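# Transfer 96-well plate from shaker S1 to nest N1

## Task

Take the 96-well plate off plate shaker S1 and set it in plate nest N1 so it lies flat within the nest's locators, with well A1 (the plate's cut-off corner) at the nest corner labelled A1. It must stay there on its own, with no help from the robot. Then open the gripper and move the arm away.

## Robot and tools

Robot: two six-joint FANUC CRX arms, left_arm and right_arm, each with a Robotiq 140 mm two-finger gripper and a wrist camera (cam_left_wrist, cam_right_wrist, 504x504 images). Either arm may do the job; the other can be parked out of the way.

Frame: one shared scene frame with its origin on the table top midway between the arms, +z up, +x out over the table, and left_arm on the +y side. The arm bases sit near (-0.007, +0.345, 0) for left_arm and (+0.038, -0.444, 0) for right_arm, each turned slightly about z. The names left and right are not image sides.

Gripper geometry: fingers point along the gripper's +z axis and open and close along its y axis. end_effector_position is the spot between the pads when closed. Closed fingertips extend about 33 mm past it, fully open about 9 mm; while closing, the tips travel roughly 24 mm further from the arm, so keep that clearance above any surface.

execute_actions(actions, pictures): actions is a list holding zero or one item. An empty list only reports the current state, with pictures. A motion item is {"rows": [...], "steps": n}: 1 to 15 rows, n from 3 to 15 (default 15), each step lasting 1/30 s; each row drives one step and the final row repeats to fill the count. A wait item is {"steps": n} with n up to 300, counted from the previous result. pictures: true asks for camera images with any result. A refused call moves nothing.

Each row has 18 numbers, all in [-1, 1], always covering both arms: first left_arm's 9, then right_arm's 9. Per arm: six joint values in the order waist, shoulder, elbow, forearm roll, wrist pitch, wrist roll, then gripper position, force_limit, speed.

Joint values are offsets, not poses. They are measured from the joint angles listed in the latest result that showed Joint positions (before any such result, or for later calls within one reply, from the angles at the start of the action). They do not add up from row to row. Scale: 1.0 equals 1.983 rad for waist and shoulder, 2.38 rad for elbow, 2.975 rad for forearm roll, wrist pitch and wrist roll. All zeros therefore pulls the arm back to that reference pose; it is not a hold. Joint ranges in rad: waist -3.491 to 3.491, shoulder -3.140 to 3.140, elbow -1.187 to 4.328, forearm roll -3.316 to 3.316, wrist pitch -3.140 to 3.140, wrist roll -3.927 to 3.927. Asking more than 0.010 rad beyond an end gets the call refused; the true end may differ by up to 0.010 rad, and targets past it are clipped, reported as "joint sent to its limit" (possibly about an earlier action).

Gripper numbers are absolute settings. position: +1 fully open (140 mm), about -0.8 where pads touch, -1 closes until blocked. force_limit: about 14 N at -1, 60 N at 0, 107 N at +1 (parts up to 40 mm wide). speed: roughly 30, 140 and 250 mm/s at -1, 0, +1. To leave a gripper unchanged, repeat its previous three numbers; zeros are a real command. To squeeze harder while gripping, raise force_limit and change position slightly, e.g. -1 to -0.98.

Motion: joint target speeds are capped (2.62 rad/s waist and shoulder, 3.14 elbow, 3.93 wrist joints) with a 0.5 s ramp, all joints of an arm arriving together. Targets stay within a set lead of the measured angles (0.805, 0.966, 1.21 rad by joint group), and are scaled back if they would move the gripper more than 70 mm from where it is. Large offsets need several calls. Arms keep moving toward the last row while you compose replies, until they settle or a step is HELD. The final 3 steps of every action run after its result is produced.

Results: a state line per arm gives end_effector_position (m) and end_effector_quat_wxyz in the scene frame; at long reach it can be somewhat off. Joint positions and Joint velocities list each arm's joints in column order (rad, rad/s). object_status: 0 moving, 1 blocked while opening, 2 blocked while closing (a grip), 3 reached target or pads met. position_measured runs from 3 (open) to 230 (pads met), not linear. Flange force is the estimated external force on the gripper, including held weight, noisy during acceleration. "joint command not followed" means a clearance check altered joint targets; HELD marks steps where your row was not passed on. TORQUE FAULT (joint load limits 152 N m for waist, shoulder, elbow; 38 N m for wrist joints, held weight included) or FORCE FAULT (150 N external) halts that arm for 10 s. MOTOR HOT warns of heating from held loads; OVER-TEMPERATURE FAULT brakes the arm until cooled.

zoom_image(camera, region): enlarged crop of that camera's newest image; region [x0, y0, x1, y1] in pixels, top-left origin, at most 504 by 504. Camera intrinsics and world-to-camera transforms were provided and carry small errors.

read_manual(section): licence texts only, no motion.

finished_scene(scene): ends the current scene (pass its number) irreversibly and reports success.

Avoid: dropping the plate, knocking anything off the table, arms striking or pressing each other, and hard shoves. Brief outside tugs on held items may occur, so grip firmly. Release the plate fully and retreat before finishing.

Each tool is called after "Request:" as name(argument=value, ...), one argument or row to a line, values as JSON.

## Session

Request:
execute_actions(
  actions=[],
)

Scene clock: 0.00 s of 8400.00 s.
left_arm: end_effector_position=(+0.1531, -0.3497, +0.2902) position_measured=3 object_status=3 end_effector_quat_wxyz=(+0.494, -0.236, +0.831, -0.095) | right_arm: end_effector_position=(+0.5307, -0.3692, +0.2725) position_measured=3 object_status=3 end_effector_quat_wxyz=(-0.000, +0.997, +0.075, -0.001)
Joint positions: left_arm=[-1.619  0.784  1.026 -1.098 -1.869  0.352] | right_arm=[ 0.262  0.131  0.218 -0.001 -1.66   1.307]
Joint velocities: left_arm=[-0.001  0.     0.     0.     0.    -0.   ] | right_arm=[-0.     0.    -0.    -0.001 -0.     0.001]
Flange force (N, the push that the arm receives, along the gripper's own x y z axes): no reading
camera_calibration (this result's frames):
cam_left_wrist: T_world_to_cam=[[-0.46075, 0.684037, -0.565511, 0.465857], [-0.100583, 0.592824, 0.799026, -0.00990759], [0.881812, 0.425032, -0.204341, 0.252426], [0, 0, 0, 1]] pos_world=[-0.00894544, -0.420079, 0.322944]

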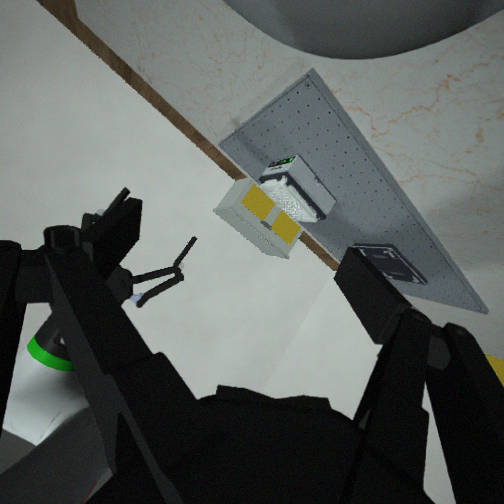

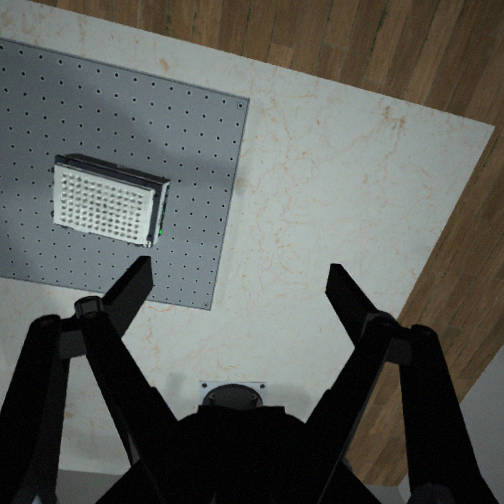

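Request:
execute_actions(
  actions=[
    {"rows":[[0,-0.4034,-0.3361,0,0,0,1,0,0,0,0,0,0,0,0,0.45,0,0]]},
  ],
)

Request:
zoom_image(
  camera="cam_right_wrist",
  region=[40, 130, 180, 270],
)

Request:
zoom_image(
  camera="cam_left_wrist",
  region=[240, 130, 440, 330],
)

Request:
execute_actions(
  actions=[
    {"steps":15},
  ],
)

Scene clock: 0.77 s of 8400.00 s.
left_arm: end_effector_position=(+0.1632, -0.2677, +0.3540) position_measured=3 object_status=3 end_effector_quat_wxyz=(+0.494, -0.236, +0.831, -0.095) | right_arm: end_effector_position=(+0.5307, -0.3692, +0.2725) position_measured=72 object_status=0 end_effector_quat_wxyz=(-0.000, +0.997, +0.075, -0.001)
Joint positions: left_arm=[-1.619  0.529  0.771 -1.098 -1.869  0.352] | right_arm=[ 0.262  0.131  0.218 -0.001 -1.66   1.307]
Joint velocities: left_arm=[ 0.001 -0.919 -0.917 -0.    -0.     0.   ] | right_arm=[-0.    -0.    -0.001  0.001 -0.     0.   ]
Flange force (N, the push that the arm receives, along the gripper's own x y z axes): left_arm=[-5.2 10.8 3.9] | right_arm=[4.2 -4.7 -1.7]
Steps of this call (steps 1 to 11: nothing new was sent; steps 12 to 23: the first 12 steps of this action). Readings (joint positions | what the end effector reports):
12: left_arm=[-1.619 0.784 1.026 -1.098 -1.869 0.352] | right_arm=[0.262 0.131 0.218 -0.001 -1.660 1.307] | left_arm position_measured=3 object_status=3 | right_arm position_measured=3 object_status=0
13: left_arm=[-1.619 0.782 1.024 -1.098 -1.869 0.352] | right_arm=[0.262 0.131 0.218 -0.001 -1.660 1.307] | left_arm position_measured=3 object_status=3 | right_arm position_measured=5 object_status=0
15: left_arm=[-1.619 0.761 1.003 -1.098 -1.869 0.352] | right_arm=[0.262 0.131 0.218 -0.001 -1.660 1.307] | left_arm position_measured=3 object_status=3 | right_arm position_measured=20 object_status=0
19: left_arm=[-1.619 0.654 0.896 -1.098 -1.869 0.352] | right_arm=[0.262 0.131 0.218 -0.001 -1.660 1.307] | left_arm position_measured=3 object_status=3 | right_arm position_measured=51 object_status=0
23: the state above

Region (40, 130, 180, 270) of cam_right_wrist's 504x504 image, scaled by 3.600, with more detail than that image has.

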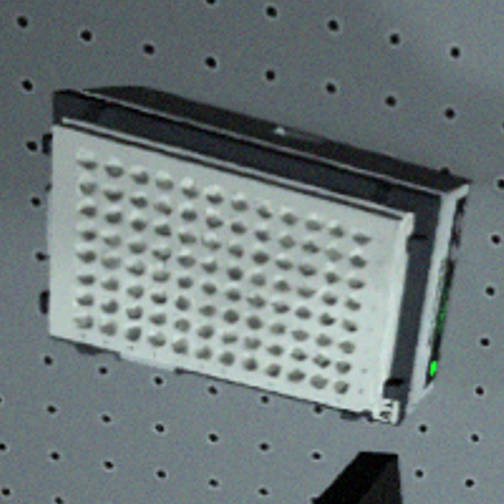

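Region (240, 130, 440, 330) of cam_left_wrist's 504x504 image, scaled by 2.520, with more detail than that image has.

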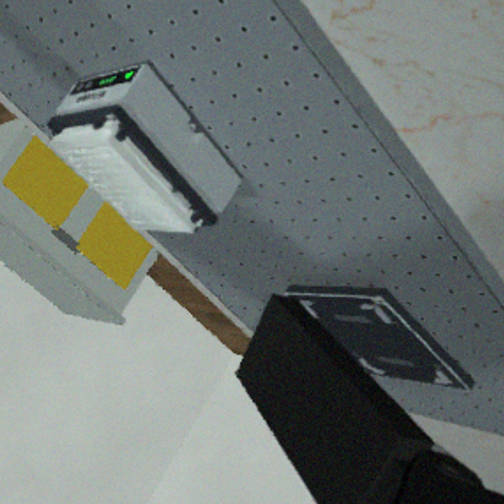

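Scene clock: 1.27 s of 8400.00 s.
left_arm: end_effector_position=(+0.1854, -0.0881, +0.4092) position_measured=3 object_status=3 end_effector_quat_wxyz=(+0.494, -0.236, +0.831, -0.095) | right_arm: end_effector_position=(+0.5307, -0.3692, +0.2725) position_measured=72 object_status=3 end_effector_quat_wxyz=(-0.000, +0.997, +0.075, -0.001)
Joint positions: left_arm=[-1.619  0.063  0.305 -1.098 -1.869  0.352] | right_arm=[ 0.262  0.131  0.218 -0.001 -1.66   1.307]
Joint velocities: left_arm=[-0.    -0.848 -0.841 -0.     0.     0.   ] | right_arm=[ 0.    -0.001  0.    -0.     0.001 -0.001]
Flange force (N, the push that the arm receives, along the gripper's own x y z axes): left_arm=[-8.1 13.7 2.7] | right_arm=[1.2 -5.9 0.6]
Kept back: nothing.
Steps of this call (steps 1 to 3: the last 3 steps of your previous action; steps 4 to 15: the robot went on to your last target). Readings (joint positions | what the end effector reports):
1: left_arm=[-1.619 0.498 0.740 -1.098 -1.869 0.352] | right_arm=[0.262 0.131 0.218 -0.001 -1.660 1.307] | left_arm position_measured=3 object_status=3 | right_arm position_measured=72 object_status=0
2: left_arm=[-1.619 0.467 0.709 -1.098 -1.869 0.352] | right_arm=[0.262 0.131 0.218 -0.001 -1.660 1.307] | left_arm position_measured=3 object_status=3 | right_arm position_measured=72 object_status=0
4: left_arm=[-1.619 0.404 0.647 -1.098 -1.869 0.352] | right_arm=[0.262 0.131 0.218 -0.001 -1.660 1.307] | left_arm position_measured=3 object_status=3 | right_arm position_measured=72 object_status=0
8: left_arm=[-1.619 0.280 0.522 -1.098 -1.869 0.352] | right_arm=[0.262 0.131 0.218 -0.001 -1.660 1.307] | left_arm position_measured=3 object_status=3 | right_arm position_measured=72 object_status=3
15: the state above

Request:
execute_actions(
  actions=[
    {"rows":[[1,-0.04,-0.033,0,0,0,1,0,0,0,0,0,0,0,-0.7213,0.45,0,0]]},
  ],
)

Request:
execute_actions(
  actions=[
    {"steps":30},
  ],
)

Request:
execute_actions(
  actions=[
    {"rows":[[0.5,0,0,0,0,0,1,0,0,0.1891,0.0616,-0.0395,0,0.0734,0,0.45,0,0]]},
  ],
)

Request:
execute_actions(
  actions=[
    {"steps":25},
  ],
  pictures=true,
)

Request:
zoom_image(
  camera="cam_right_wrist",
  region=[150, 145, 350, 345],
)

Scene clock: 1.90 s of 8400.00 s.
left_arm: end_effector_position=(+0.2816, +0.0043, +0.4099) position_measured=3 object_status=3 end_effector_quat_wxyz=(+0.502, -0.337, +0.796, -0.034) | right_arm: end_effector_position=(+0.5307, -0.3692, +0.2725) position_measured=72 object_status=3 end_effector_quat_wxyz=(-0.000, +0.984, -0.177, -0.001)
Joint positions: left_arm=[-1.372 -0.016  0.226 -1.098 -1.869  0.352] | right_arm=[ 0.262  0.131  0.218 -0.001 -1.66   0.799]
Joint velocities: left_arm=[ 0.876  0.001  0.001 -0.     0.    -0.   ] | right_arm=[-0.     0.001  0.    -0.001  0.    -2.77 ]
Flange force (N, the push that the arm receives, along the gripper's own x y z axes): left_arm=[1.2 4.0 -1.4] | right_arm=[-0.7 -6.1 0.2]
Steps of this call (steps 1 to 7: the robot went on to your last target; steps 8 to 19: the first 12 steps of this action). Readings (joint positions | what the end effector reports):
8: left_arm=[-1.619 -0.016 0.226 -1.098 -1.869 0.352] | right_arm=[0.262 0.131 0.218 -0.001 -1.660 1.307] | left_arm position_measured=3 object_status=3 | right_arm position_measured=72 object_status=3
9: left_arm=[-1.617 -0.016 0.226 -1.098 -1.869 0.352] | right_arm=[0.262 0.131 0.218 -0.001 -1.660 1.304] | left_arm position_measured=3 object_status=3 | right_arm position_measured=72 object_status=3
11: left_arm=[-1.596 -0.016 0.226 -1.098 -1.869 0.352] | right_arm=[0.262 0.131 0.218 -0.001 -1.660 1.273] | left_arm position_measured=3 object_status=3 | right_arm position_measured=72 object_status=3
15: left_arm=[-1.491 -0.016 0.226 -1.098 -1.869 0.352] | right_arm=[0.262 0.131 0.218 -0.001 -1.660 1.106] | left_arm position_measured=3 object_status=3 | right_arm position_measured=72 object_status=3
19: the state above

Scene clock: 2.90 s of 8400.00 s.
left_arm: end_effector_position=(+0.4397, +0.3548, +0.4100) position_measured=3 object_status=3 end_effector_quat_wxyz=(-0.468, +0.646, -0.574, -0.186) | right_arm: end_effector_position=(+0.5307, -0.3692, +0.2725) position_measured=72 object_status=3 end_effector_quat_wxyz=(-0.001, -0.542, +0.840, +0.001)
Joint positions: left_arm=[-0.483 -0.016  0.226 -1.098 -1.869  0.352] | right_arm=[ 0.262  0.131  0.218 -0.001 -1.66  -0.839]
Joint velocities: left_arm=[ 0.876  0.001 -0.001  0.     0.    -0.   ] | right_arm=[ 0.     0.    -0.    -0.002  0.     0.001]
Flange force (N, the push that the arm receives, along the gripper's own x y z axes): left_arm=[0.0 2.6 3.3] | right_arm=[-6.7 -1.0 -1.1]
Kept back: nothing.
Steps of this call (steps 1 to 3: the last 3 steps of your previous action; steps 4 to 30: the robot went on to your last target). Readings (joint positions | what the end effector reports):
1: left_arm=[-1.342 -0.016 0.226 -1.098 -1.869 0.352] | right_arm=[0.262 0.131 0.218 -0.001 -1.660 0.701] | left_arm position_measured=3 object_status=3 | right_arm position_measured=72 object_status=3
2: left_arm=[-1.313 -0.016 0.226 -1.098 -1.869 0.352] | right_arm=[0.262 0.131 0.218 -0.001 -1.660 0.594] | left_arm position_measured=3 object_status=3 | right_arm position_measured=72 object_status=3
4: left_arm=[-1.253 -0.016 0.226 -1.098 -1.869 0.352] | right_arm=[0.262 0.131 0.218 -0.001 -1.660 0.355] | left_arm position_measured=3 object_status=3 | right_arm position_measured=72 object_status=3
8: left_arm=[-1.135 -0.016 0.226 -1.098 -1.869 0.352] | right_arm=[0.262 0.131 0.218 -0.001 -1.660 -0.126] | left_arm position_measured=3 object_status=3 | right_arm position_measured=72 object_status=3
30: the state above

Scene clock: 3.30 s of 8400.00 s.
left_arm: end_effector_position=(+0.4085, +0.5098, +0.4100) position_measured=3 object_status=3 end_effector_quat_wxyz=(-0.428, +0.738, -0.450, -0.265) | right_arm: end_effector_position=(+0.5284, -0.2528, +0.2168) position_measured=72 object_status=3 end_effector_quat_wxyz=(-0.000, -0.626, +0.780, +0.001)
Joint positions: left_arm=[-0.127 -0.016  0.226 -1.098 -1.869  0.352] | right_arm=[ 0.469  0.198  0.166 -0.001 -1.54  -0.839]
Joint velocities: left_arm=[ 0.875 -0.001  0.004 -0.     0.    -0.   ] | right_arm=[ 0.68   0.222 -0.17  -0.001  0.395 -0.   ]
Flange force (N, the push that the arm receives, along the gripper's own x y z axes): left_arm=[0.3 3.9 1.4] | right_arm=[-7.3 -4.9 0.0]
Steps of this call (steps 1 to 12: the first 12 steps of this action). Readings (joint positions | what the end effector reports):
1: left_arm=[-0.453 -0.016 0.226 -1.098 -1.869 0.352] | right_arm=[0.262 0.131 0.218 -0.001 -1.660 -0.839] | left_arm position_measured=3 object_status=3 | right_arm position_measured=72 object_status=3
2: left_arm=[-0.423 -0.016 0.226 -1.098 -1.869 0.352] | right_arm=[0.264 0.131 0.218 -0.001 -1.659 -0.839] | left_arm position_measured=3 object_status=3 | right_arm position_measured=72 object_status=3
4: left_arm=[-0.364 -0.016 0.226 -1.098 -1.869 0.352] | right_arm=[0.285 0.138 0.213 -0.001 -1.647 -0.839] | left_arm position_measured=3 object_status=3 | right_arm position_measured=72 object_status=3
8: left_arm=[-0.245 -0.016 0.226 -1.098 -1.869 0.352] | right_arm=[0.377 0.168 0.190 -0.001 -1.593 -0.839] | left_arm position_measured=3 object_status=3 | right_arm position_measured=72 object_status=3
12: the state above

Scene clock: 4.13 s of 8400.00 s.
left_arm: end_effector_position=(+0.2298, +0.7244, +0.4100) position_measured=3 object_status=3 end_effector_quat_wxyz=(-0.323, +0.841, -0.197, -0.386) | right_arm: end_effector_position=(+0.5027, -0.1599, +0.1702) position_measured=72 object_status=3 end_effector_quat_wxyz=(+0.000, -0.689, +0.724, +0.001)
Joint positions: left_arm=[ 0.509 -0.016  0.226 -1.098 -1.869  0.352] | right_arm=[ 0.637  0.253  0.124 -0.001 -1.442 -0.839]
Joint velocities: left_arm=[ 0.002  0.002 -0.001  0.     0.001 -0.   ] | right_arm=[ 0.    -0.001  0.    -0.001 -0.    -0.001]
Flange force (N, the push that the arm receives, along the gripper's own x y z axes): left_arm=[-0.2 4.1 -0.3] | right_arm=[-5.4 -0.1 0.3]
Kept back: nothing.
Steps of this call (steps 1 to 3: the last 3 steps of your previous action; steps 4 to 25: the robot went on to your last target). Readings (joint positions | what the end effector reports):
1: left_arm=[-0.097 -0.016 0.226 -1.098 -1.869 0.352] | right_arm=[0.492 0.205 0.161 -0.001 -1.526 -0.839] | left_arm position_measured=3 object_status=3 | right_arm position_measured=72 object_status=3
2: left_arm=[-0.068 -0.016 0.226 -1.098 -1.869 0.352] | right_arm=[0.515 0.213 0.155 -0.001 -1.513 -0.839] | left_arm position_measured=3 object_status=3 | right_arm position_measured=72 object_status=3
4: left_arm=[-0.008 -0.016 0.226 -1.098 -1.869 0.352] | right_arm=[0.561 0.228 0.143 -0.001 -1.486 -0.839] | left_arm position_measured=3 object_status=3 | right_arm position_measured=72 object_status=3
8: left_arm=[0.110 -0.016 0.226 -1.098 -1.869 0.352] | right_arm=[0.630 0.251 0.126 -0.001 -1.446 -0.839] | left_arm position_measured=3 object_status=3 | right_arm position_measured=72 object_status=3
25: the state above
camera_calibration (this result's frames):
cam_left_wrist: T_world_to_cam=[[-0.336861, -0.752595, -0.565797, 0.846579], [-0.450391, -0.39891, 0.798761, 0.0641911], [-0.826845, 0.523901, -0.204584, 0.0738489], [0, 0, 0, 1]] pos_world=[0.375152, 0.624048, 0.442827]
cam_right_wrist: T_world_to_cam=[[-0.9991, -0.0394753, 0.0155203, 0.488915], [-0.030478, 0.922587, 0.384583, 0.122112], [-0.0295004, 0.383764, -0.92296, 0.437744], [0, 0, 0, 1]] pos_world=[0.505111, -0.261349, 0.34947]

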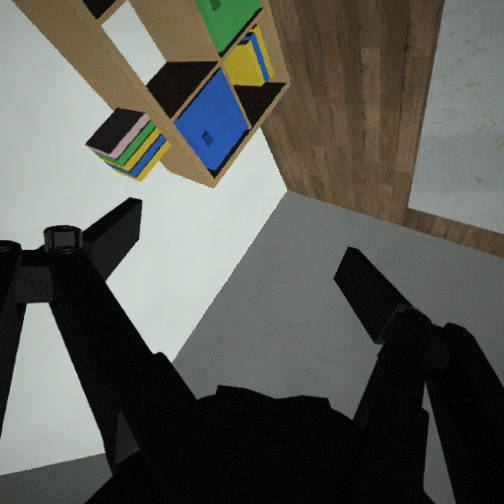

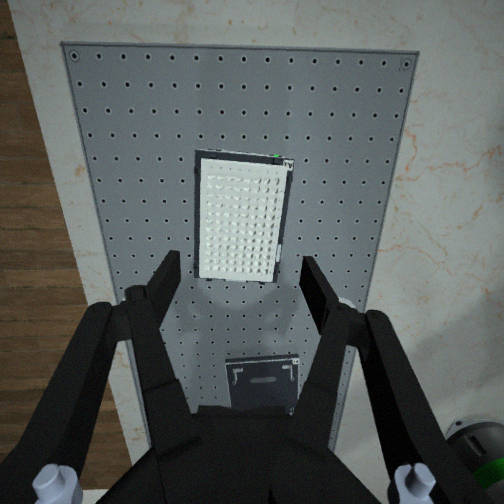

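Region (150, 145, 350, 345) of cam_right_wrist's 504x504 image, scaled by 2.520, with more detail than that image has.

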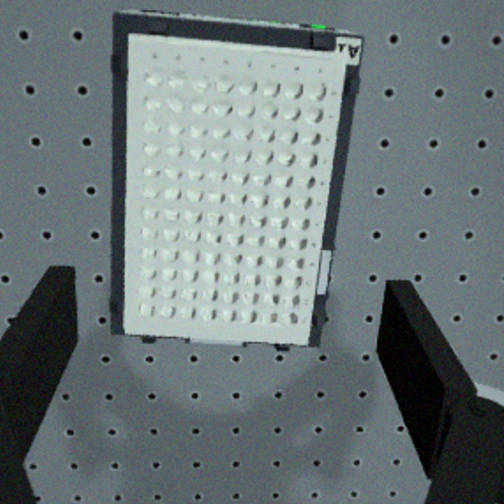

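Request:
execute_actions(
  actions=[
    {"rows":[[0,0,0,0,0,0,1,0,0,-0.015,-0.0014,-0.0463,0,0.0361,-0.0017,0.45,0,0]]},
  ],
  pictures=true,
)

Request:
zoom_image(
  camera="cam_right_wrist",
  region=[150, 145, 350, 345],
)

Scene clock: 4.77 s of 8400.00 s.
left_arm: end_effector_position=(+0.2298, +0.7244, +0.4100) position_measured=3 object_status=3 end_effector_quat_wxyz=(-0.323, +0.841, -0.197, -0.386) | right_arm: end_effector_position=(+0.5041, -0.1803, +0.1252) position_measured=72 object_status=3 end_effector_quat_wxyz=(+0.000, -0.677, +0.736, +0.001)
Joint positions: left_arm=[ 0.509 -0.016  0.226 -1.098 -1.869  0.352] | right_arm=[ 0.608  0.25   0.014 -0.001 -1.334 -0.844]
Joint velocities: left_arm=[-0.001 -0.002 -0.    -0.     0.     0.   ] | right_arm=[ 0.     0.001  0.001  0.     0.001 -0.001]
Flange force (N, the push that the arm receives, along the gripper's own x y z axes): left_arm=[-0.9 4.1 2.5] | right_arm=[-7.4 -1.1 2.6]
Steps of this call (steps 1 to 7: the robot went on to your last target; steps 8 to 19: the first 12 steps of this action). Readings (joint positions | what the end effector reports):
8: left_arm=[0.509 -0.016 0.226 -1.098 -1.869 0.352] | right_arm=[0.637 0.253 0.124 -0.001 -1.442 -0.839] | left_arm position_measured=3 object_status=3 | right_arm position_measured=72 object_status=3
9: left_arm=[0.509 -0.016 0.226 -1.098 -1.869 0.352] | right_arm=[0.637 0.253 0.122 -0.001 -1.439 -0.839] | left_arm position_measured=3 object_status=3 | right_arm position_measured=72 object_status=3
11: left_arm=[0.509 -0.016 0.226 -1.098 -1.869 0.352] | right_arm=[0.630 0.252 0.097 -0.001 -1.415 -0.840] | left_arm position_measured=3 object_status=3 | right_arm position_measured=72 object_status=3
15: left_arm=[0.509 -0.016 0.226 -1.098 -1.869 0.352] | right_arm=[0.609 0.250 0.019 -0.001 -1.340 -0.844] | left_arm position_measured=3 object_status=3 | right_arm position_measured=72 object_status=3
19: the state above
camera_calibration (this result's frames):
cam_left_wrist: T_world_to_cam=[[-0.336843, -0.752602, -0.565797, 0.846582], [-0.450381, -0.39892, 0.798761, 0.0641945], [-0.826857, 0.523882, -0.204584, 0.0738555], [0, 0, 0, 1]] pos_world=[0.375146, 0.624056, 0.442827]
cam_right_wrist: T_world_to_cam=[[-0.999872, -0.00463542, 0.0153289, 0.496913], [0.00161901, 0.92303, 0.384726, 0.142162], [-0.0159324, 0.384701, -0.922904, 0.397439], [0, 0, 0, 1]] pos_world=[0.502951, -0.281811, 0.304487]

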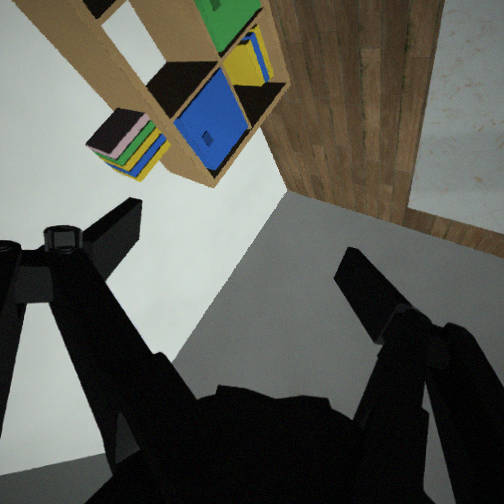

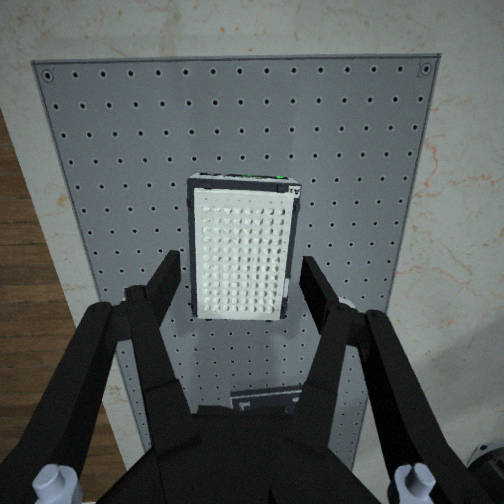

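Region (150, 145, 350, 345) of cam_right_wrist's 504x504 image, scaled by 2.520, with more detail than that image has.

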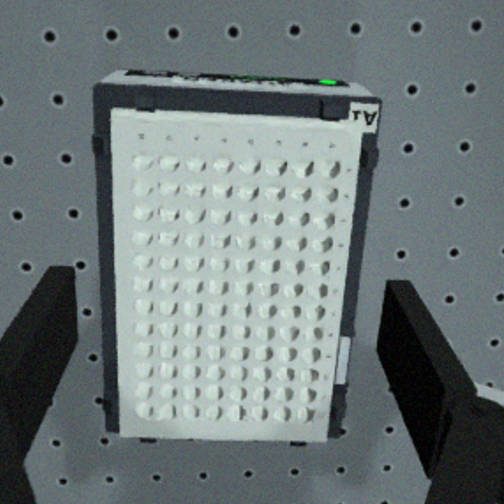

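Same scale as scene 1 and centred. Descending 21 mm.

Request:
execute_actions(
  actions=[
    {"rows":[[0,0,0,0,0,0,1,0,0,0,0.0068,-0.0143,0,0.016,0,0.45,0,0]],"steps":11},
  ],
)

Request:
execute_actions(
  actions=[
    {"rows":[[0,0,0,0,0,0,1,0,0,0,0,0,0,0,0,-1,0,-0.7]]},
  ],
)

Request:
execute_actions(
  actions=[
    {"steps":10},
  ],
  pictures=true,
)

Scene clock: 5.13 s of 8400.00 s.
left_arm: end_effector_position=(+0.2298, +0.7244, +0.4100) position_measured=3 object_status=3 end_effector_quat_wxyz=(-0.323, +0.841, -0.197, -0.386) | right_arm: end_effector_position=(+0.5042, -0.1803, +0.1041) position_measured=72 object_status=3 end_effector_quat_wxyz=(+0.000, -0.677, +0.736, +0.001)
Joint positions: left_arm=[ 0.509 -0.016  0.226 -1.098 -1.869  0.352] | right_arm=[ 0.608  0.263 -0.02  -0.001 -1.287 -0.844]
Joint velocities: left_arm=[ 0.001 -0.001 -0.     0.    -0.    -0.   ] | right_arm=[ 0.    -0.     0.     0.001  0.003  0.001]
Flange force (N, the push that the arm receives, along the gripper's own x y z axes): left_arm=[-0.6 5.0 1.2] | right_arm=[-7.4 -3.1 1.8]
Steps of this call (steps 1 to 3: the last 3 steps of your previous action; steps 4 to 11: the first 8 steps of this action). Readings (joint positions | what the end effector reports):
4: left_arm=[0.509 -0.016 0.226 -1.098 -1.869 0.352] | right_arm=[0.608 0.250 0.014 -0.001 -1.334 -0.844] | left_arm position_measured=3 object_status=3 | right_arm position_measured=72 object_status=3
5: left_arm=[0.509 -0.016 0.226 -1.098 -1.869 0.352] | right_arm=[0.608 0.251 0.012 -0.001 -1.331 -0.844] | left_arm position_measured=3 object_status=3 | right_arm position_measured=72 object_status=3
7: left_arm=[0.509 -0.016 0.226 -1.098 -1.869 0.352] | right_arm=[0.608 0.259 -0.008 -0.001 -1.303 -0.844] | left_arm position_measured=3 object_status=3 | right_arm position_measured=72 object_status=3
11: the state above

Scene clock: 5.63 s of 8400.00 s.
left_arm: end_effector_position=(+0.2298, +0.7244, +0.4100) position_measured=3 object_status=3 end_effector_quat_wxyz=(-0.323, +0.841, -0.197, -0.386) | right_arm: end_effector_position=(+0.5043, -0.1802, +0.1041) position_measured=107 object_status=0 end_effector_quat_wxyz=(+0.001, -0.677, +0.736, +0.001)
Joint positions: left_arm=[ 0.509 -0.016  0.226 -1.098 -1.869  0.352] | right_arm=[ 0.608  0.263 -0.02  -0.001 -1.287 -0.844]
Joint velocities: left_arm=[-0.001  0.001  0.001 -0.     0.     0.   ] | right_arm=[-0.    -0.003 -0.001 -0.002  0.001  0.001]
Flange force (N, the push that the arm receives, along the gripper's own x y z axes): left_arm=[-0.2 4.8 0.7] | right_arm=[-3.4 5.2 -12.7]
Steps of this call (steps 1 to 3: the last 3 steps of your previous action; steps 4 to 15: the first 12 steps of this action, its rows measured from where the robot was after step 3). Readings (joint positions | what the end effector reports):
3: left_arm=[0.509 -0.016 0.226 -1.098 -1.869 0.352] | right_arm=[0.608 0.263 -0.020 -0.001 -1.287 -0.844] | left_arm position_measured=3 object_status=3 | right_arm position_measured=72 object_status=3
4: left_arm=[0.509 -0.016 0.226 -1.098 -1.869 0.352] | right_arm=[0.608 0.263 -0.020 -0.001 -1.287 -0.844] | left_arm position_measured=3 object_status=3 | right_arm position_measured=72 object_status=0
5: left_arm=[0.509 -0.016 0.226 -1.098 -1.869 0.352] | right_arm=[0.608 0.263 -0.020 -0.001 -1.287 -0.844] | left_arm position_measured=3 object_status=3 | right_arm position_measured=73 object_status=0
7: left_arm=[0.509 -0.016 0.226 -1.098 -1.869 0.352] | right_arm=[0.608 0.263 -0.020 -0.001 -1.287 -0.844] | left_arm position_measured=3 object_status=3 | right_arm position_measured=80 object_status=0
11: left_arm=[0.509 -0.016 0.226 -1.098 -1.869 0.352] | right_arm=[0.608 0.263 -0.020 -0.001 -1.287 -0.844] | left_arm position_measured=3 object_status=3 | right_arm position_measured=93 object_status=0
15: the state above

Scene clock: 5.97 s of 8400.00 s.
left_arm: end_effector_position=(+0.2298, +0.7244, +0.4100) position_measured=3 object_status=3 end_effector_quat_wxyz=(-0.323, +0.841, -0.197, -0.386) | right_arm: end_effector_position=(+0.5043, -0.1802, +0.1041) position_measured=110 object_status=2 end_effector_quat_wxyz=(+0.000, -0.677, +0.736, +0.001)
Joint positions: left_arm=[ 0.509 -0.016  0.226 -1.098 -1.869  0.352] | right_arm=[ 0.608  0.263 -0.02  -0.001 -1.287 -0.844]
Joint velocities: left_arm=[-0.    -0.001 -0.     0.    -0.     0.   ] | right_arm=[ 0.     0.     0.     0.001 -0.    -0.   ]
Flange force (N, the push that the arm receives, along the gripper's own x y z axes): left_arm=[-0.8 4.7 0.7] | right_arm=[-4.2 3.4 -19.5]
Kept back: nothing.
Steps of this call (steps 1 to 3: the last 3 steps of your previous action; steps 4 to 10: the robot went on to your last target). Readings (joint positions | what the end effector reports):
1: left_arm=[0.509 -0.016 0.226 -1.098 -1.869 0.352] | right_arm=[0.608 0.263 -0.020 -0.001 -1.287 -0.844] | left_arm position_measured=3 object_status=3 | right_arm position_measured=110 object_status=0
2: left_arm=[0.509 -0.016 0.226 -1.098 -1.869 0.352] | right_arm=[0.608 0.263 -0.020 -0.001 -1.287 -0.844] | left_arm position_measured=3 object_status=3 | right_arm position_measured=110 object_status=0
4: left_arm=[0.509 -0.016 0.226 -1.098 -1.869 0.352] | right_arm=[0.608 0.263 -0.020 -0.001 -1.287 -0.844] | left_arm position_measured=3 object_status=3 | right_arm position_measured=110 object_status=0
8: left_arm=[0.509 -0.016 0.226 -1.098 -1.869 0.352] | right_arm=[0.608 0.263 -0.020 -0.001 -1.287 -0.844] | left_arm position_measured=3 object_status=3 | right_arm position_measured=110 object_status=2
10: the state above
camera_calibration (this result's frames):
cam_left_wrist: T_world_to_cam=[[-0.336857, -0.752596, -0.565797, 0.84658], [-0.450389, -0.398912, 0.798761, 0.0641918], [-0.826848, 0.523897, -0.204584, 0.0738503], [0, 0, 0, 1]] pos_world=[0.375151, 0.624049, 0.442827]
cam_right_wrist: T_world_to_cam=[[-0.999874, -0.00453452, 0.0152037, 0.497401], [0.00166555, 0.922991, 0.384817, 0.150165], [-0.0157779, 0.384794, -0.922868, 0.37786], [0, 0, 0, 1]] pos_world=[0.50305, -0.281744, 0.283366]

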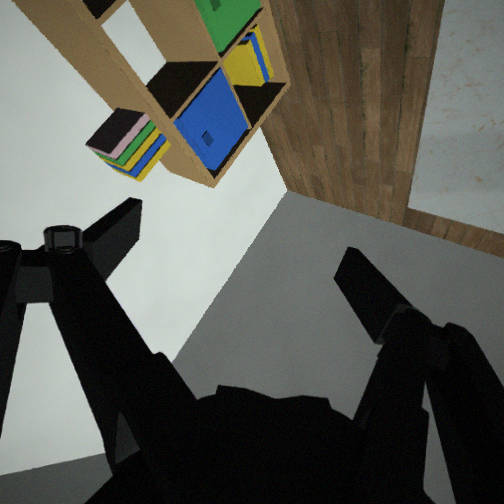

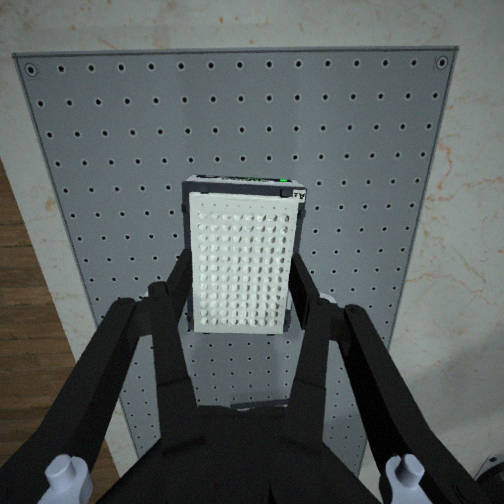

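Request:
execute_actions(
  actions=[
    {"rows":[[0,0,0,0,0,0,1,0,0,0,-0.001,0.002,0,-0.0023,0,-1,0,-0.7],[0,0,0,0,0,0,1,0,0,0,-0.002,0.004,0,-0.0046,0,-1,0,-0.7],[0,0,0,0,0,0,1,0,0,0,-0.0068,0.0143,0,-0.016,0,-1,0,-0.7]],"steps":11},
  ],
)

Request:
execute_actions(
  actions=[
    {"rows":[[0,0,0,0,0,0,1,0,0,0.1853,0.2598,0.3214,0,-0.0841,-0.0615,-1,0,-0.7]]},
  ],
)

Request:
execute_actions(
  actions=[
    {"steps":28},
  ],
  pictures=true,
)

Request:
zoom_image(
  camera="cam_right_wrist",
  region=[165, 120, 325, 280],
)

Scene clock: 6.43 s of 8400.00 s.
left_arm: end_effector_position=(+0.2298, +0.7244, +0.4100) position_measured=3 object_status=3 end_effector_quat_wxyz=(-0.323, +0.841, -0.197, -0.386) | right_arm: end_effector_position=(+0.5042, -0.1803, +0.1251) position_measured=110 object_status=2 end_effector_quat_wxyz=(+0.001, -0.677, +0.736, +0.001)
Joint positions: left_arm=[ 0.509 -0.016  0.226 -1.098 -1.869  0.352] | right_arm=[ 0.608  0.25   0.014 -0.001 -1.334 -0.844]
Joint velocities: left_arm=[ 0.003 -0.    -0.001 -0.    -0.    -0.   ] | right_arm=[ 0.     0.001  0.001  0.001 -0.016 -0.   ]
Flange force (N, the push that the arm receives, along the gripper's own x y z axes): left_arm=[-1.0 4.5 1.0] | right_arm=[-6.1 -2.2 -5.2]
Steps of this call (steps 1 to 6: the robot went on to your last target; steps 7 to 14: the first 8 steps of this action). Readings (joint positions | what the end effector reports):
7: left_arm=[0.509 -0.016 0.226 -1.098 -1.869 0.352] | right_arm=[0.608 0.263 -0.020 -0.001 -1.287 -0.844] | left_arm position_measured=3 object_status=3 | right_arm position_measured=110 object_status=2
8: left_arm=[0.509 -0.016 0.226 -1.098 -1.869 0.352] | right_arm=[0.608 0.263 -0.018 -0.001 -1.289 -0.844] | left_arm position_measured=3 object_status=3 | right_arm position_measured=110 object_status=2
10: left_arm=[0.509 -0.016 0.226 -1.098 -1.869 0.352] | right_arm=[0.608 0.259 -0.009 -0.001 -1.302 -0.844] | left_arm position_measured=3 object_status=3 | right_arm position_measured=110 object_status=2
14: the state above

Scene clock: 6.93 s of 8400.00 s.
left_arm: end_effector_position=(+0.2298, +0.7244, +0.4100) position_measured=3 object_status=3 end_effector_quat_wxyz=(-0.323, +0.841, -0.197, -0.386) | right_arm: end_effector_position=(+0.5148, -0.0618, +0.1373) position_measured=110 object_status=2 end_effector_quat_wxyz=(+0.000, -0.700, +0.714, +0.001)
Joint positions: left_arm=[ 0.509 -0.016  0.226 -1.098 -1.869  0.352] | right_arm=[ 0.738  0.433  0.285 -0.001 -1.423 -0.909]
Joint velocities: left_arm=[-0.001 -0.    -0.     0.     0.     0.   ] | right_arm=[ 0.445  0.624  0.928 -0.001 -0.302 -0.222]
Flange force (N, the push that the arm receives, along the gripper's own x y z axes): left_arm=[-0.3 4.7 1.6] | right_arm=[-11.0 -7.6 -2.3]
Steps of this call (steps 1 to 3: the last 3 steps of your previous action; steps 4 to 15: the first 12 steps of this action, its rows measured from where the robot was after step 3). Readings (joint positions | what the end effector reports):
3: left_arm=[0.509 -0.016 0.226 -1.098 -1.869 0.352] | right_arm=[0.608 0.250 0.014 -0.001 -1.334 -0.844] | left_arm position_measured=3 object_status=3 | right_arm position_measured=110 object_status=2
4: left_arm=[0.509 -0.016 0.226 -1.098 -1.869 0.352] | right_arm=[0.608 0.250 0.014 -0.001 -1.334 -0.844] | left_arm position_measured=3 object_status=3 | right_arm position_measured=110 object_status=2
5: left_arm=[0.509 -0.016 0.226 -1.098 -1.869 0.352] | right_arm=[0.608 0.252 0.017 -0.001 -1.335 -0.844] | left_arm position_measured=3 object_status=3 | right_arm position_measured=110 object_status=2
7: left_arm=[0.509 -0.016 0.226 -1.098 -1.869 0.352] | right_arm=[0.620 0.269 0.042 -0.001 -1.344 -0.850] | left_arm position_measured=3 object_status=3 | right_arm position_measured=110 object_status=2
11: left_arm=[0.509 -0.016 0.226 -1.098 -1.869 0.352] | right_arm=[0.677 0.349 0.160 -0.001 -1.382 -0.879] | left_arm position_measured=3 object_status=3 | right_arm position_measured=110 object_status=2
15: the state above

Scene clock: 7.87 s of 8400.00 s.
left_arm: end_effector_position=(+0.2298, +0.7244, +0.4100) position_measured=3 object_status=3 end_effector_quat_wxyz=(-0.323, +0.841, -0.197, -0.386) | right_arm: end_effector_position=(+0.4615, +0.1449, +0.1300) position_measured=110 object_status=2 end_effector_quat_wxyz=(+0.000, +0.742, -0.671, -0.001)
Joint positions: left_arm=[ 0.509 -0.016  0.226 -1.098 -1.869  0.352] | right_arm=[ 0.975  0.765  0.779 -0.001 -1.585 -1.027]
Joint velocities: left_arm=[0. 0. 0. 0. 0. 0.] | right_arm=[ 0.    -0.     0.001  0.004 -0.    -0.   ]
Flange force (N, the push that the arm receives, along the gripper's own x y z axes): left_arm=[-1.4 5.0 1.4] | right_arm=[-10.3 -4.3 -1.1]
Kept back: nothing.
Steps of this call (steps 1 to 3: the last 3 steps of your previous action; steps 4 to 28: the robot went on to your last target). Readings (joint positions | what the end effector reports):
1: left_arm=[0.509 -0.016 0.226 -1.098 -1.869 0.352] | right_arm=[0.753 0.454 0.317 -0.001 -1.433 -0.916] | left_arm position_measured=3 object_status=3 | right_arm position_measured=110 object_status=2
2: left_arm=[0.509 -0.016 0.226 -1.098 -1.869 0.352] | right_arm=[0.768 0.475 0.348 -0.001 -1.443 -0.924] | left_arm position_measured=3 object_status=3 | right_arm position_measured=110 object_status=2
4: left_arm=[0.509 -0.016 0.226 -1.098 -1.869 0.352] | right_arm=[0.798 0.517 0.411 -0.001 -1.464 -0.939] | left_arm position_measured=3 object_status=3 | right_arm position_measured=110 object_status=2
8: left_arm=[0.509 -0.016 0.226 -1.098 -1.869 0.352] | right_arm=[0.859 0.602 0.537 -0.001 -1.505 -0.969] | left_arm position_measured=3 object_status=3 | right_arm position_measured=110 object_status=2
28: the state above
camera_calibration (this result's frames):
cam_left_wrist: T_world_to_cam=[[-0.336857, -0.752596, -0.565797, 0.84658], [-0.450389, -0.398912, 0.798761, 0.064192], [-0.826848, 0.523897, -0.204584, 0.0738503], [0, 0, 0, 1]] pos_world=[0.375151, 0.62405, 0.442827]
cam_right_wrist: T_world_to_cam=[[-0.982008, -0.18816, 0.015981, 0.474021], [-0.167705, 0.907889, 0.384204, -0.0794011], [-0.0868007, 0.374611, -0.92311, 0.310279], [0, 0, 0, 1]] pos_world=[0.479109, 0.045045, 0.309352]

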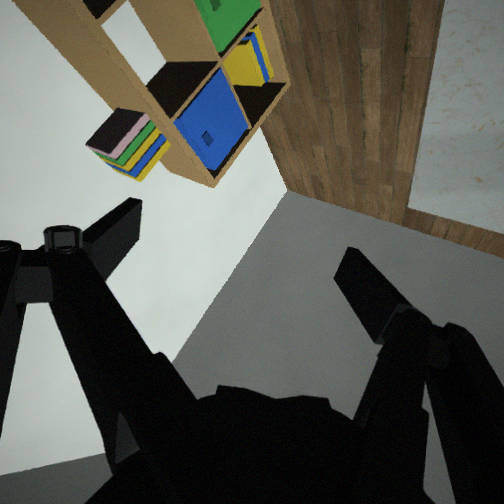

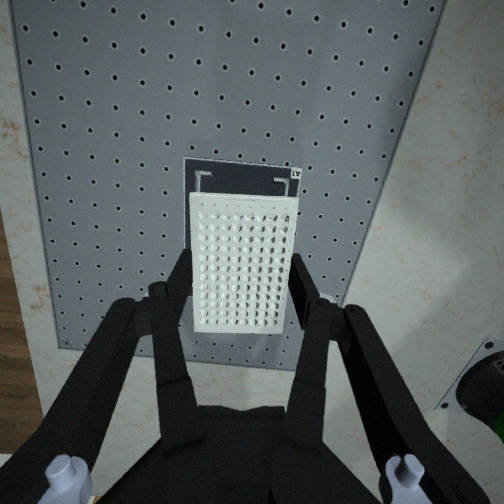

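Region (165, 120, 325, 280) of cam_right_wrist's 504x504 image, scaled by 3.150, with more detail than that image has.

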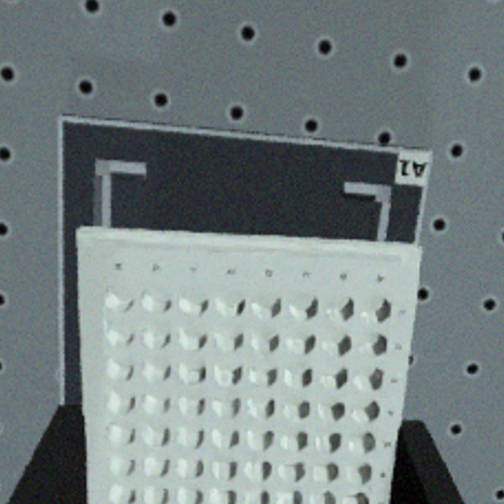

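Request:
execute_actions(
  actions=[
    {"rows":[[0,0,0,0,0,0,1,0,0,-0.0032,0.0032,-0.0445,0,0.0377,-0.013,-1,0,-0.7]]},
  ],
  pictures=true,
)

Request:
zoom_image(
  camera="cam_right_wrist",
  region=[155, 160, 335, 340],
)

Scene clock: 8.40 s of 8400.00 s.
left_arm: end_effector_position=(+0.2298, +0.7244, +0.4100) position_measured=3 object_status=3 end_effector_quat_wxyz=(-0.323, +0.841, -0.197, -0.386) | right_arm: end_effector_position=(+0.4652, +0.1421, +0.0801) position_measured=110 object_status=2 end_effector_quat_wxyz=(-0.000, -0.726, +0.687, +0.001)
Joint positions: left_arm=[ 0.509 -0.016  0.226 -1.098 -1.869  0.352] | right_arm=[ 0.969  0.771  0.673 -0.001 -1.472 -1.065]
Joint velocities: left_arm=[-0.    -0.    -0.001  0.    -0.     0.   ] | right_arm=[ 0.    -0.    -0.001  0.001  0.001  0.   ]
Flange force (N, the push that the arm receives, along the gripper's own x y z axes): left_arm=[-0.4 4.8 1.8] | right_arm=[-5.0 0.0 5.8]
Steps of this call (steps 1 to 4: the robot went on to your last target; steps 5 to 16: the first 12 steps of this action). Readings (joint positions | what the end effector reports):
5: left_arm=[0.509 -0.016 0.226 -1.098 -1.869 0.352] | right_arm=[0.975 0.765 0.779 -0.001 -1.585 -1.027] | left_arm position_measured=3 object_status=3 | right_arm position_measured=110 object_status=2
6: left_arm=[0.509 -0.016 0.226 -1.098 -1.869 0.352] | right_arm=[0.975 0.765 0.777 -0.001 -1.582 -1.028] | left_arm position_measured=3 object_status=3 | right_arm position_measured=110 object_status=2
8: left_arm=[0.509 -0.016 0.226 -1.098 -1.869 0.352] | right_arm=[0.974 0.767 0.752 -0.001 -1.555 -1.037] | left_arm position_measured=3 object_status=3 | right_arm position_measured=110 object_status=2
12: left_arm=[0.509 -0.016 0.226 -1.098 -1.869 0.352] | right_arm=[0.969 0.772 0.677 -0.001 -1.477 -1.064] | left_arm position_measured=3 object_status=3 | right_arm position_measured=110 object_status=2
16: the state above
camera_calibration (this result's frames):
cam_left_wrist: T_world_to_cam=[[-0.336858, -0.752596, -0.565797, 0.84658], [-0.450389, -0.398912, 0.798761, 0.0641916], [-0.826848, 0.523897, -0.204584, 0.0738502], [0, 0, 0, 1]] pos_world=[0.375151, 0.624049, 0.442827]
cam_right_wrist: T_world_to_cam=[[-0.989491, -0.143715, 0.0159372, 0.475029], [-0.126633, 0.914496, 0.384267, -0.077128], [-0.0697994, 0.378211, -0.923084, 0.257198], [0, 0, 0, 1]] pos_world=[0.478222, 0.0415269, 0.259483]

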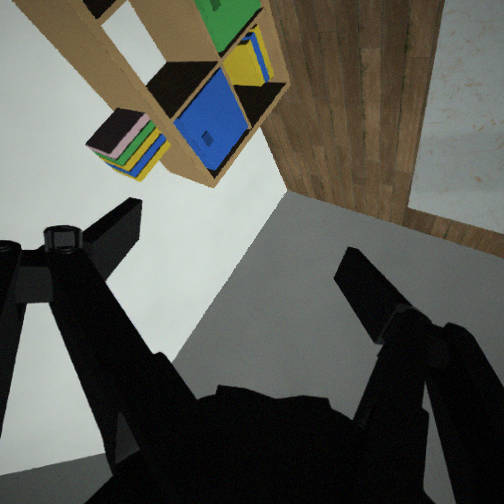

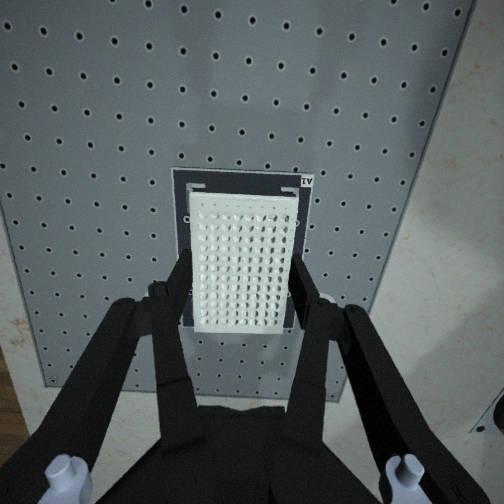

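Region (155, 160, 335, 340) of cam_right_wrist's 504x504 image, scaled by 2.800, with more detail than that image has.

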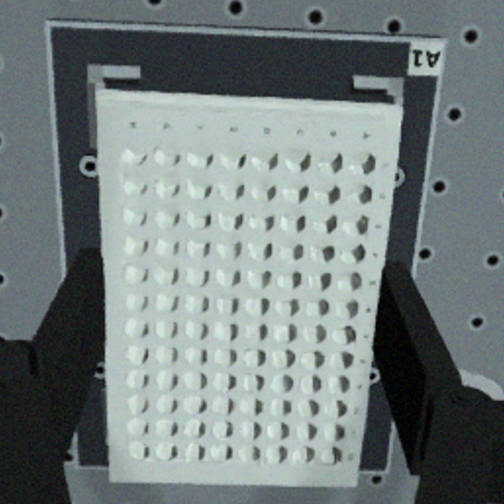

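Request:
execute_actions(
  actions=[
    {"rows":[[0,0,0,0,0,0,1,0,0,-0.0002,0.0037,-0.0085,0,0.0093,0.0027,-1,0,-0.7]],"steps":12},
  ],
  pictures=true,
)

Request:
zoom_image(
  camera="cam_right_wrist",
  region=[155, 160, 335, 340],
)

Scene clock: 8.80 s of 8400.00 s.
left_arm: end_effector_position=(+0.2298, +0.7244, +0.4100) position_measured=3 object_status=3 end_effector_quat_wxyz=(-0.323, +0.841, -0.197, -0.386) | right_arm: end_effector_position=(+0.4658, +0.1427, +0.0663) position_measured=110 object_status=2 end_effector_quat_wxyz=(+0.000, -0.729, +0.684, +0.001)
Joint positions: left_arm=[ 0.509 -0.016  0.226 -1.098 -1.869  0.352] | right_arm=[ 0.968  0.779  0.653 -0.001 -1.445 -1.057]
Joint velocities: left_arm=[ 0.001 -0.002 -0.001  0.     0.    -0.   ] | right_arm=[ 0.    -0.001  0.     0.     0.    -0.001]
Flange force (N, the push that the arm receives, along the gripper's own x y z axes): left_arm=[-0.5 4.5 1.1] | right_arm=[-12.6 -7.6 -4.6]
Steps of this call (steps 1 to 3: the last 3 steps of your previous action; steps 4 to 12: the first 9 steps of this action). Readings (joint positions | what the end effector reports):
4: left_arm=[0.509 -0.016 0.226 -1.098 -1.869 0.352] | right_arm=[0.969 0.771 0.673 -0.001 -1.472 -1.065] | left_arm position_measured=3 object_status=3 | right_arm position_measured=110 object_status=2
5: left_arm=[0.509 -0.016 0.226 -1.098 -1.869 0.352] | right_arm=[0.969 0.772 0.671 -0.001 -1.469 -1.065] | left_arm position_measured=3 object_status=3 | right_arm position_measured=110 object_status=2
7: left_arm=[0.509 -0.016 0.226 -1.098 -1.869 0.352] | right_arm=[0.968 0.778 0.656 -0.001 -1.450 -1.059] | left_arm position_measured=3 object_status=3 | right_arm position_measured=110 object_status=2
11: left_arm=[0.509 -0.016 0.226 -1.098 -1.869 0.352] | right_arm=[0.968 0.779 0.653 -0.001 -1.445 -1.057] | left_arm position_measured=3 object_status=3 | right_arm position_measured=110 object_status=2
12: the state above
camera_calibration (this result's frames):
cam_left_wrist: T_world_to_cam=[[-0.336857, -0.752596, -0.565797, 0.84658], [-0.450389, -0.398912, 0.798761, 0.0641917], [-0.826848, 0.523897, -0.204584, 0.0738503], [0, 0, 0, 1]] pos_world=[0.375151, 0.624049, 0.442827]
cam_right_wrist: T_world_to_cam=[[-0.988377, -0.151195, 0.0158597, 0.47649], [-0.133562, 0.913434, 0.384447, -0.0689449], [-0.0726133, 0.37786, -0.923011, 0.245602], [0, 0, 0, 1]] pos_world=[0.479577, 0.0422161, 0.245642]

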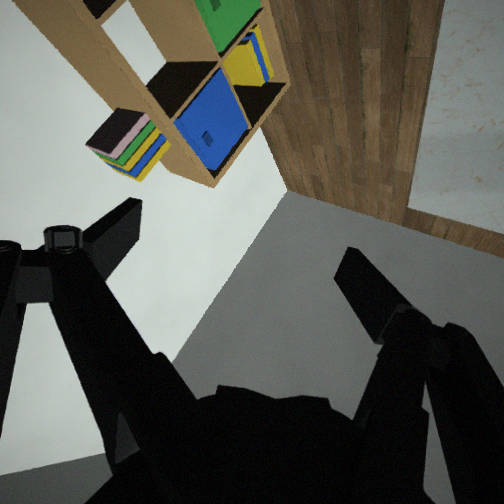

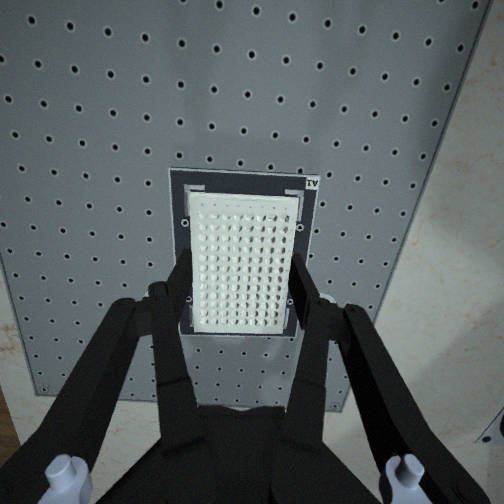

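Region (155, 160, 335, 340) of cam_right_wrist's 504x504 image, scaled by 2.800, with more detail than that image has.

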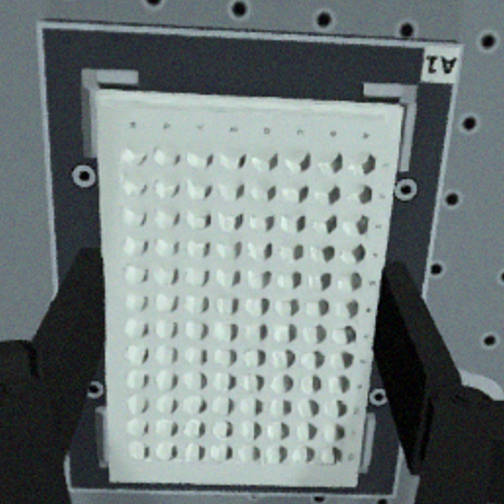

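Aligned. Down 4 mm.

Request:
execute_actions(
  actions=[
    {"rows":[[0,0,0,0,0,0,1,0,0,0,0.0003,-0.0017,0,0.0015,0,-1,0,-0.7],[0,0,0,0,0,0,1,0,0,0,0.0003,-0.0017,0,0.0015,0,-1,0,-0.7],[0,0,0,0,0,0,1,0,0,0,0.0003,-0.0017,0,0.0015,0,-1,0,-0.7],[0,0,0,0,0,0,1,0,0,0,0.0005,-0.0033,0,0.003,0,-1,0,-0.7]],"steps":14},
  ],
)

Scene clock: 9.27 s of 8400.00 s.
left_arm: end_effector_position=(+0.2298, +0.7244, +0.4100) position_measured=3 object_status=3 end_effector_quat_wxyz=(-0.323, +0.841, -0.197, -0.386) | right_arm: end_effector_position=(+0.4657, +0.1426, +0.0624) position_measured=110 object_status=2 end_effector_quat_wxyz=(+0.000, -0.729, +0.684, +0.001)
Joint positions: left_arm=[ 0.509 -0.016  0.226 -1.098 -1.869  0.352] | right_arm=[ 0.968  0.78   0.645 -0.001 -1.436 -1.057]
Joint velocities: left_arm=[-0.     0.     0.001  0.     0.    -0.   ] | right_arm=[ 0.    -0.    -0.001 -0.002  0.001 -0.   ]
Flange force (N, the push that the arm receives, along the gripper's own x y z axes): left_arm=[-1.1 4.4 1.5] | right_arm=[-3.6 5.0 -15.8]
Steps of this call (steps 1 to 3: the last 3 steps of your previous action; steps 4 to 14: the first 11 steps of this action). Readings (joint positions | what the end effector reports):
4: left_arm=[0.509 -0.016 0.226 -1.098 -1.869 0.352] | right_arm=[0.968 0.779 0.653 -0.001 -1.445 -1.057] | left_arm position_measured=3 object_status=3 | right_arm position_measured=110 object_status=2
5: left_arm=[0.509 -0.016 0.226 -1.098 -1.869 0.352] | right_arm=[0.968 0.779 0.652 -0.001 -1.443 -1.057] | left_arm position_measured=3 object_status=3 | right_arm position_measured=110 object_status=2
7: left_arm=[0.509 -0.016 0.226 -1.098 -1.869 0.352] | right_arm=[0.968 0.779 0.649 -0.001 -1.441 -1.057] | left_arm position_measured=3 object_status=3 | right_arm position_measured=110 object_status=2
11: left_arm=[0.509 -0.016 0.226 -1.098 -1.869 0.352] | right_arm=[0.968 0.780 0.646 -0.001 -1.436 -1.057] | left_arm position_measured=3 object_status=3 | right_arm position_measured=110 object_status=2
14: the state above


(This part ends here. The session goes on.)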